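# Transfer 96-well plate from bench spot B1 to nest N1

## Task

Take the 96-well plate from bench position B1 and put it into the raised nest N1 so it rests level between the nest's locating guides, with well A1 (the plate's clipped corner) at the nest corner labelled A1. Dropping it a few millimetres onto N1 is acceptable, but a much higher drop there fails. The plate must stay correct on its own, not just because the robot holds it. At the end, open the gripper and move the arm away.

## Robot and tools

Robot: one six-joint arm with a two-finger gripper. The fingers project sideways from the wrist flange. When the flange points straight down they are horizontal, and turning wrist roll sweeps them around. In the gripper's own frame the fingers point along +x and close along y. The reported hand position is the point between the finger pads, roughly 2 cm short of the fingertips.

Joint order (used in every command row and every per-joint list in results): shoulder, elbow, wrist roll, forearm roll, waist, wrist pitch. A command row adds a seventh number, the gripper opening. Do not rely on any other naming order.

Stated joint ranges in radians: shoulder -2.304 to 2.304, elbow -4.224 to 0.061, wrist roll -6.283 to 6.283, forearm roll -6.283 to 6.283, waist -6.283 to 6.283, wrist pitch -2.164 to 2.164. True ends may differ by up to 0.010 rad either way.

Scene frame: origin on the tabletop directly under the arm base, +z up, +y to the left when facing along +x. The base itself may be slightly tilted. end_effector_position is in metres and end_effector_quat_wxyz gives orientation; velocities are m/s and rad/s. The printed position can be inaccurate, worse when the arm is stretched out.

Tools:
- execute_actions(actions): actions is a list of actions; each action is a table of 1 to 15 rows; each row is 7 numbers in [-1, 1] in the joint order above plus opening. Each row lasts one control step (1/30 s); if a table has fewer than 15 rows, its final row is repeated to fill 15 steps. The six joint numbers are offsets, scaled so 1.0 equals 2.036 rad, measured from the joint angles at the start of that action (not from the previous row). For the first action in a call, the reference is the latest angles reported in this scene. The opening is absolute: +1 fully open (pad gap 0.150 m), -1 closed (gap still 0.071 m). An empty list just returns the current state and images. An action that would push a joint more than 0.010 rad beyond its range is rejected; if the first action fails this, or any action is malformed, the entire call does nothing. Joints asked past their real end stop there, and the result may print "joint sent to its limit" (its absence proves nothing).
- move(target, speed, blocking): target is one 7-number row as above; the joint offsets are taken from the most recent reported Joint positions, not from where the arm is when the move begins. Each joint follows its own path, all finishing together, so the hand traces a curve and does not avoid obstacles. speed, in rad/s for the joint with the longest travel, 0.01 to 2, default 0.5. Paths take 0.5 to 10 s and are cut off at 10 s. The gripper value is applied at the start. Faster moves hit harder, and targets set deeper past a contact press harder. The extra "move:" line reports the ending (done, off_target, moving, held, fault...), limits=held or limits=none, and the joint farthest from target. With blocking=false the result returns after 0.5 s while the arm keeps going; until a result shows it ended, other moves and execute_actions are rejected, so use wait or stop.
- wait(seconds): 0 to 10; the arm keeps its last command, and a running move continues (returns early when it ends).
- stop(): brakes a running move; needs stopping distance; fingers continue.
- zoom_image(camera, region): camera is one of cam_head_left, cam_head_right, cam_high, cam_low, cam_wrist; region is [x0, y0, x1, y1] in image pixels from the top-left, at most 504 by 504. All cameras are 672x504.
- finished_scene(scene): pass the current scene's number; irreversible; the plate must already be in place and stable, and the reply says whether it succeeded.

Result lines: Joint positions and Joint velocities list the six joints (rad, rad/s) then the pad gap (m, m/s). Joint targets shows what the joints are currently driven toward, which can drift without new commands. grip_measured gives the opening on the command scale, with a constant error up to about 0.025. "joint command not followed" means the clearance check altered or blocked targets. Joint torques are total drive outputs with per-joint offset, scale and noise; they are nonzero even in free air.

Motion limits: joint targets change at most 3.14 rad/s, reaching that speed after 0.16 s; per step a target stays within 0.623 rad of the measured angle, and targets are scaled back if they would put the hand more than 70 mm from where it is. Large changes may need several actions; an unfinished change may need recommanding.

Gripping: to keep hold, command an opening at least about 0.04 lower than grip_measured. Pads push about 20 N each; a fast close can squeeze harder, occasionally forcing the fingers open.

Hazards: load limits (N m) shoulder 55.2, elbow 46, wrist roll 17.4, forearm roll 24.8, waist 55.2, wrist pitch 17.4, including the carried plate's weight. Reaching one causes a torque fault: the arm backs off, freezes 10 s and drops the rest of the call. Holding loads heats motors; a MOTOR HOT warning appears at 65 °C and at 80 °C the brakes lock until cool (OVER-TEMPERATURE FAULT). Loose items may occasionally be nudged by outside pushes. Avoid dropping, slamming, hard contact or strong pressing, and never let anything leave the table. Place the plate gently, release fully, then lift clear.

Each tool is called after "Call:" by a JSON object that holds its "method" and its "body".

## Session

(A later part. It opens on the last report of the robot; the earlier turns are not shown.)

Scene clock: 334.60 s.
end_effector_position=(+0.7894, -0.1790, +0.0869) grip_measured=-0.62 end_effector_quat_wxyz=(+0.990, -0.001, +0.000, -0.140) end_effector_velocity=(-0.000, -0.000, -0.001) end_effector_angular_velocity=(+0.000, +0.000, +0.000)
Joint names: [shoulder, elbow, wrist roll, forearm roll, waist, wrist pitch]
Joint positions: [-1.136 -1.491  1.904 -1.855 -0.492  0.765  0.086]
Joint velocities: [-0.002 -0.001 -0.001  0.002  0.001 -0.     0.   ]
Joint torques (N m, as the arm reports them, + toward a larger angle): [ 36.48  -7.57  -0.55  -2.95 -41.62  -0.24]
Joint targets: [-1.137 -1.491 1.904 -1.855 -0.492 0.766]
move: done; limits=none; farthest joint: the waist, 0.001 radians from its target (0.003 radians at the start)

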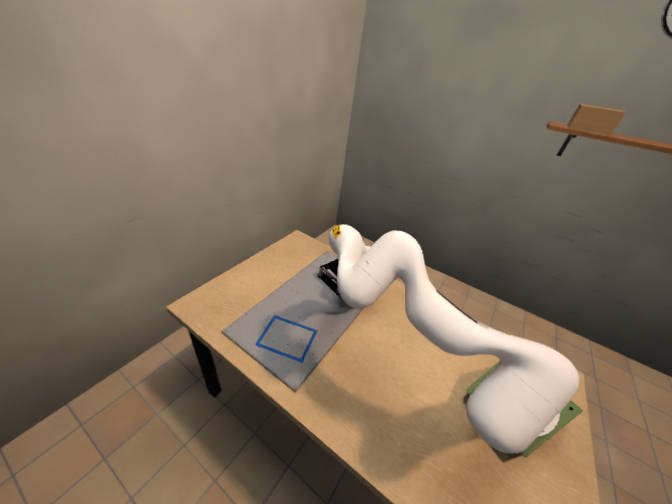

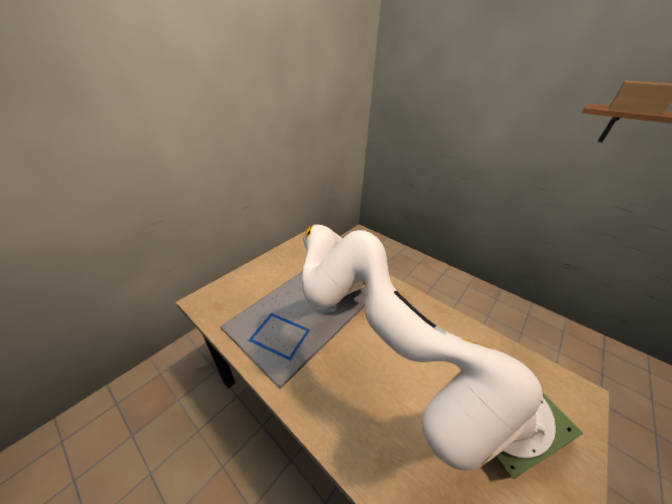

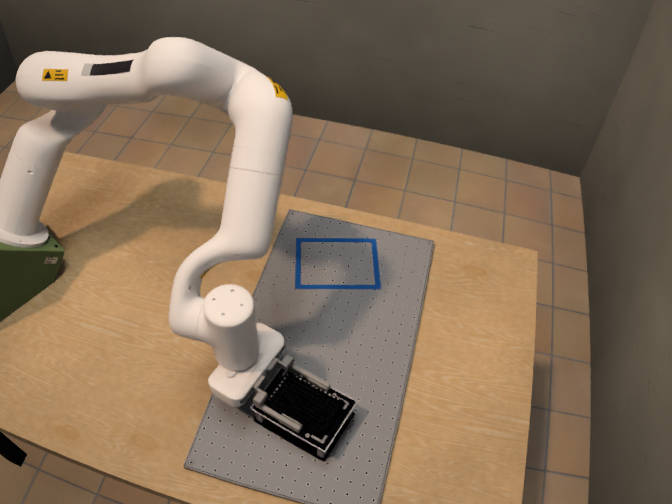

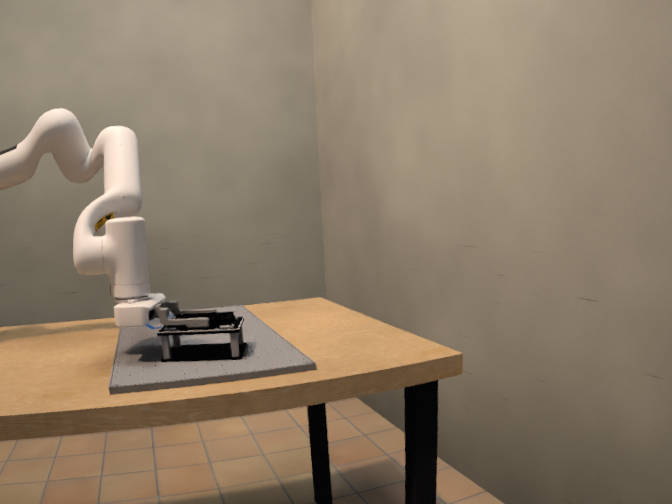

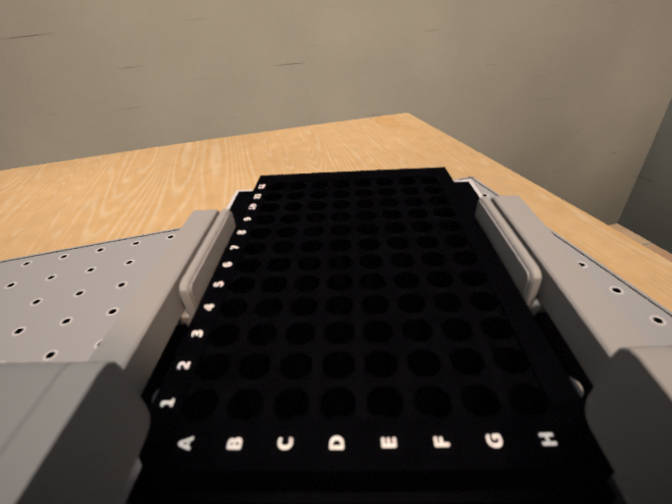

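Call:
{"method": "execute_actions", "body": {"actions": [[[0,0,0,0,0,0,-0.66],[0,0,0,0,0,0,-0.63],[0,0,0,0,0,0,-0.6],[0,0,0,0,0,0,-0.57],[0,0,0,0,0,0,-0.52],[0,0,0,0,0,0,-0.45],[0,0,0,0,0,0,-0.35],[0,0,0,0,0,0,-0.2],[0,0,0,0,0,0,0.0],[0,0,0,0,0,0,0.2]]]}}

Call:
{"method": "move", "body": {"target": [0.075, 0.07, -0.002, -0.035, -0.04, 0.014, 1], "speed": 0.3}}

Call:
{"method": "zoom_image", "body": {"camera": "cam_low", "region": [150, 295, 250, 345]}}

Call:
{"method": "zoom_image", "body": {"camera": "cam_high", "region": [245, 350, 365, 460]}}

Scene clock: 342.47 s.
end_effector_position=(+0.7894, -0.1790, +0.0869) grip_measured=+0.16 end_effector_quat_wxyz=(+0.990, -0.001, +0.000, -0.140) end_effector_velocity=(-0.000, -0.000, +0.000) end_effector_angular_velocity=(-0.000, -0.000, -0.001)
Joint names: [shoulder, elbow, wrist roll, forearm roll, waist, wrist pitch]
Joint positions: [-1.136 -1.491  1.904 -1.855 -0.492  0.766  0.117]
Joint velocities: [-0.    -0.     0.     0.    -0.     0.     0.022]
Joint torques (N m, as the arm reports them, + toward a larger angle): [ 34.97  -7.53  -0.61  -2.59 -42.38  -0.19]
Joint targets: [-1.136 -1.491 1.904 -1.855 -0.492 0.765]

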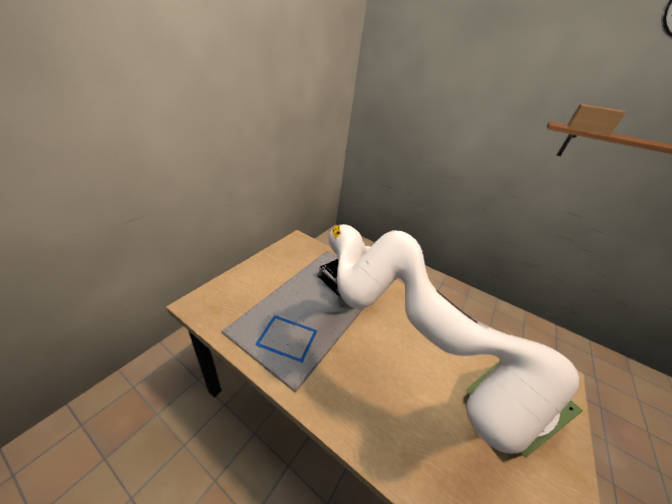

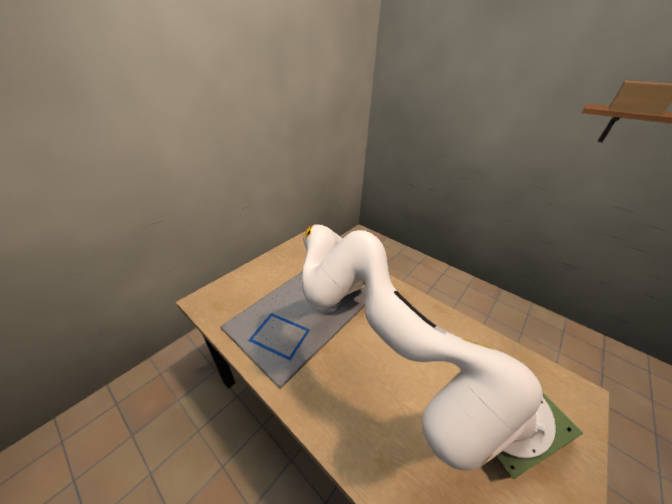

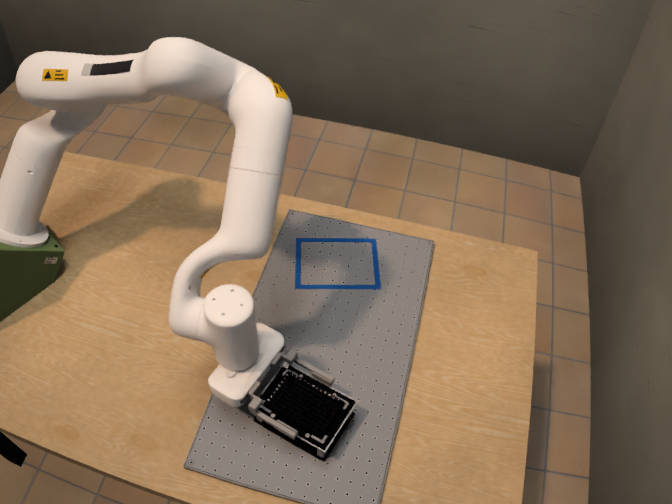

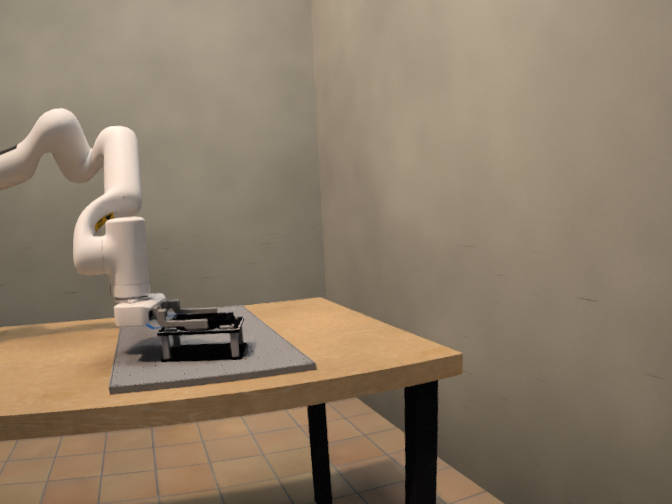

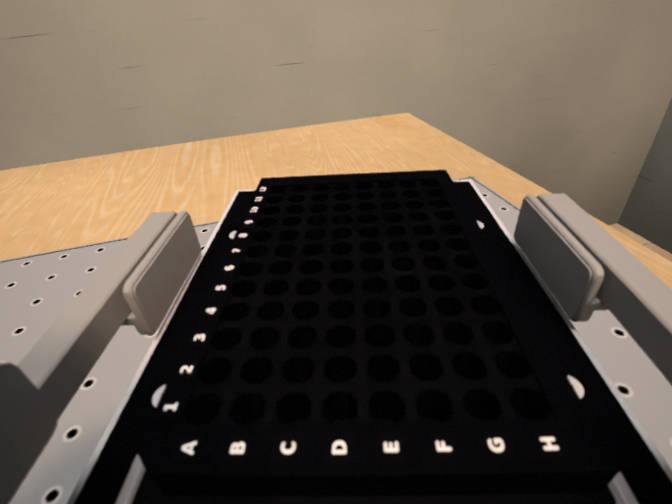

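Scene clock: 343.57 s.
end_effector_position=(+0.7690, -0.1711, +0.1634) grip_measured=+1.00 end_effector_quat_wxyz=(+0.990, -0.002, -0.002, -0.139) end_effector_velocity=(+0.000, +0.000, +0.002) end_effector_angular_velocity=(-0.001, -0.001, +0.001)
Joint names: [shoulder, elbow, wrist roll, forearm roll, waist, wrist pitch]
Joint positions: [-0.984 -1.349  1.9   -1.926 -0.573  0.794  0.15 ]
Joint velocities: [ 0.003  0.002 -0.    -0.001 -0.002  0.     0.   ]
Joint torques (N m, as the arm reports them, + toward a larger angle): [ 34.7   -8.16  -0.56  -2.67 -40.97  -0.24]
Joint targets: [-0.984 -1.349 1.900 -1.926 -0.573 0.794]
move: done; limits=none; farthest joint: the shoulder, 0.001 radians from its target (0.153 radians at the start)

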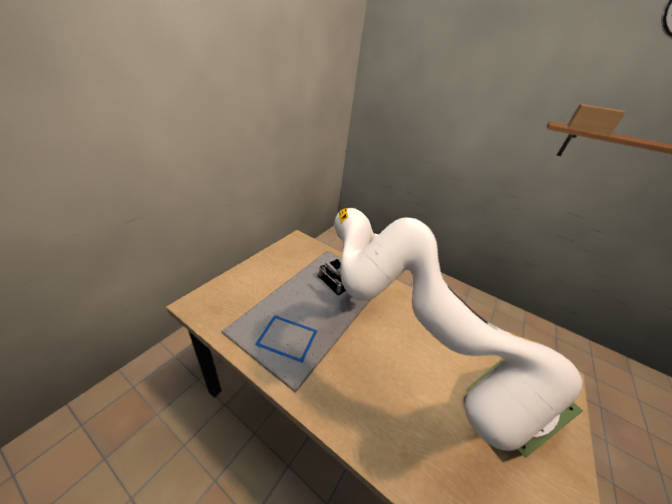

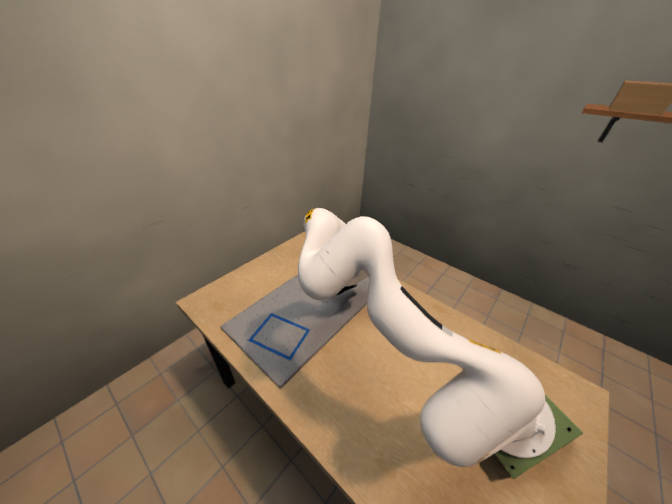

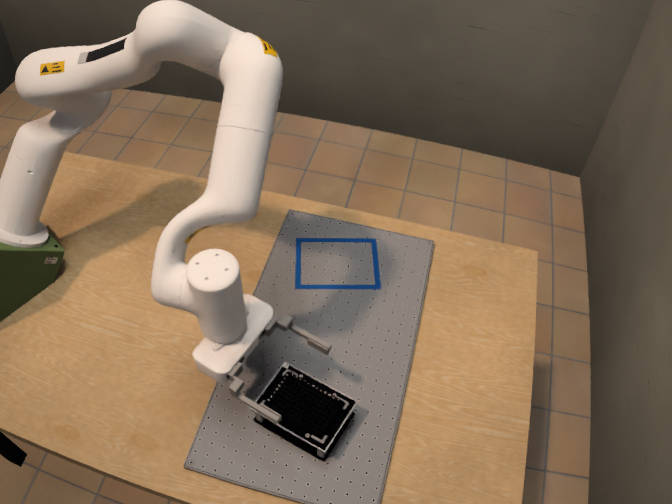

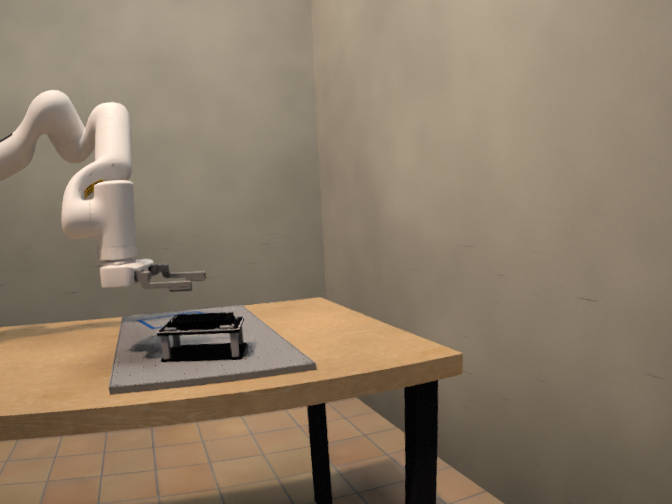

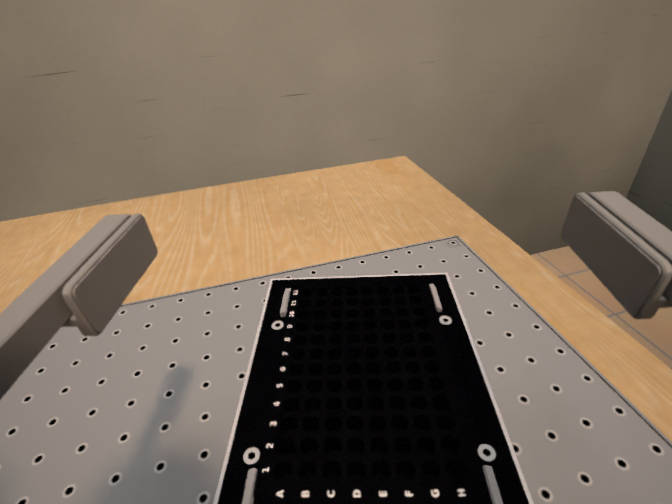

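Region (150, 295, 250, 345) of cam_low's 672x504 image, scaled by 5.040, with more detail than that image has.

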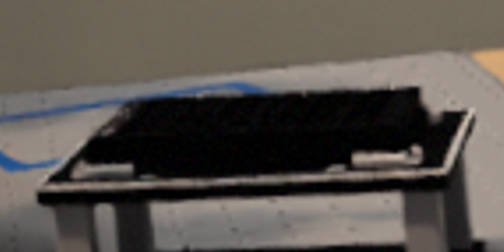

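Region (245, 350, 365, 460) of cam_high's 672x504 image, scaled by 4.200, with more detail than that image has; it fills the top 462 rows of this view, and the rest is white.

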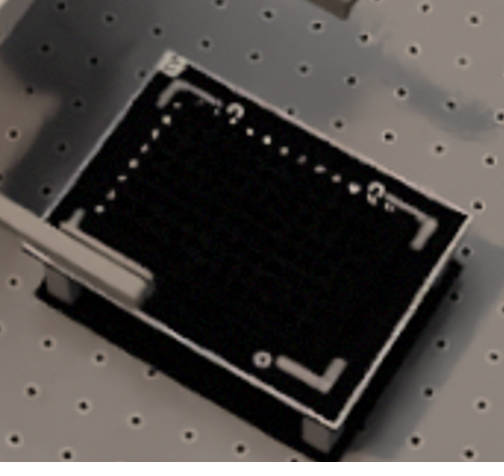

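Call:
{"method": "move", "body": {"target": [0.085, 0.16, -0.11, 0.06, -0.018, -0.017, 1], "speed": 0.6}}

Scene clock: 347.63 s.
end_effector_position=(+0.6794, -0.1325, +0.1871) grip_measured=+1.00 end_effector_quat_wxyz=(+0.991, -0.002, -0.004, -0.136) end_effector_velocity=(-0.001, +0.000, +0.000) end_effector_angular_velocity=(-0.000, -0.000, -0.001)
Joint names: [shoulder, elbow, wrist roll, forearm roll, waist, wrist pitch]
Joint positions: [-0.811 -1.024  1.676 -1.804 -0.61   0.759  0.15 ]
Joint velocities: [ 0.002  0.003 -0.001  0.001 -0.    -0.     0.   ]
Joint torques (N m, as the arm reports them, + toward a larger angle): [ 28.55  -8.03  -0.54  -3.07 -36.14  -0.16]
Joint targets: [-0.811 -1.023 1.676 -1.804 -0.610 0.759]
move: done; limits=none; farthest joint: the waist, 0.000 radians from its target (0.036 radians at the start)

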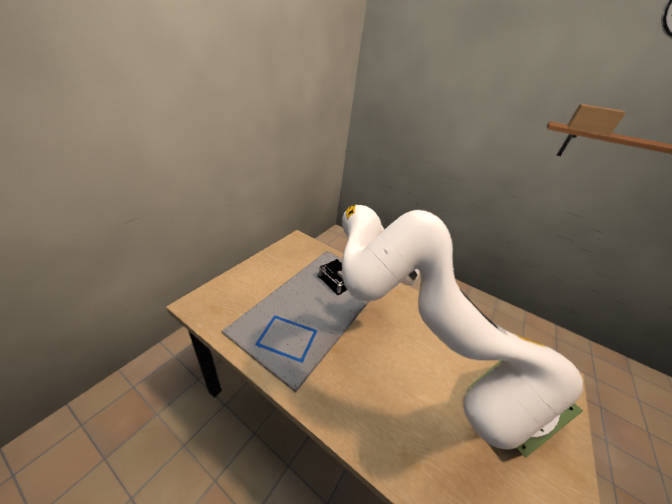

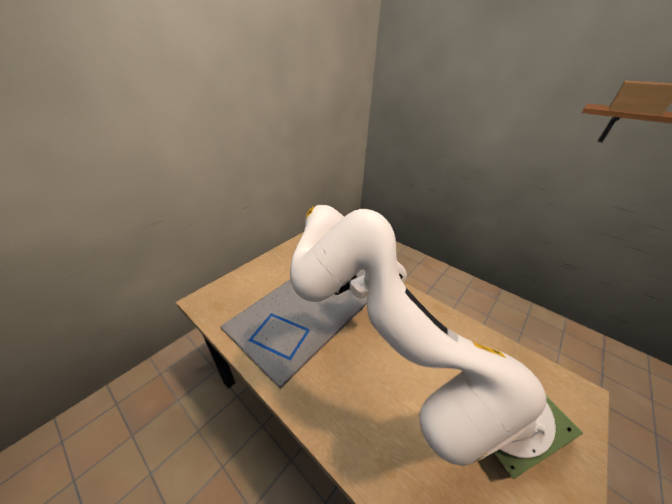

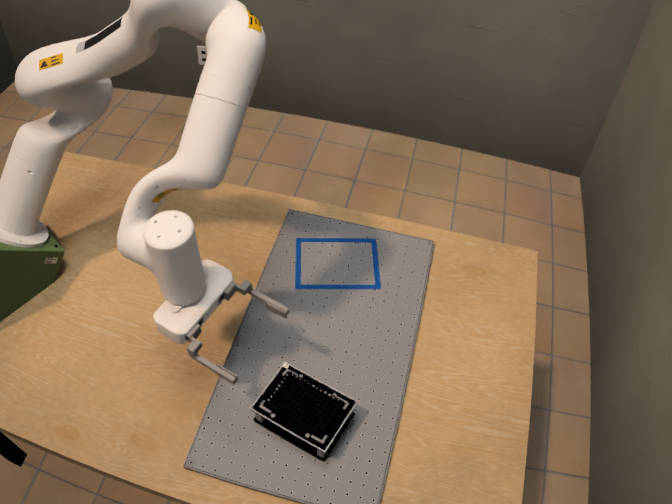

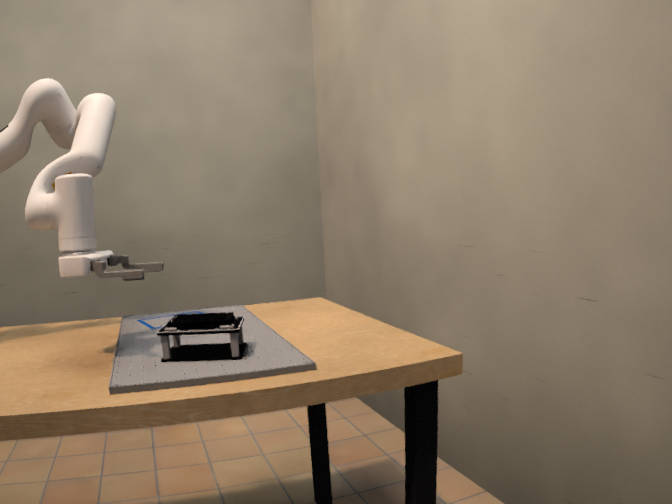

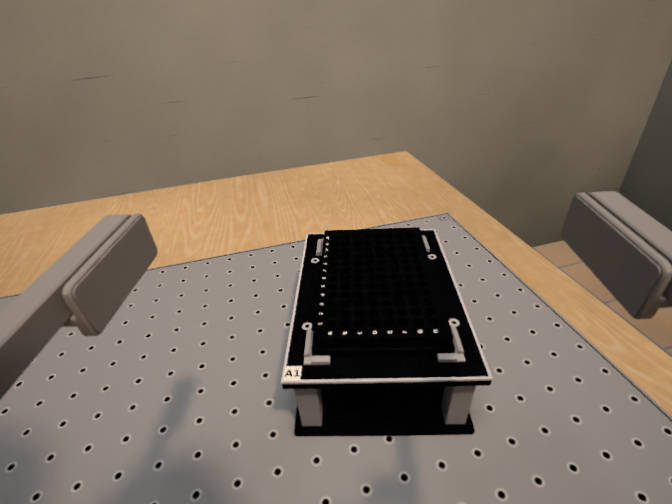

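Seated correctly.

Call:
{"method": "finished_scene", "body": {"scene": 1}}

The scene is finished: the task was done.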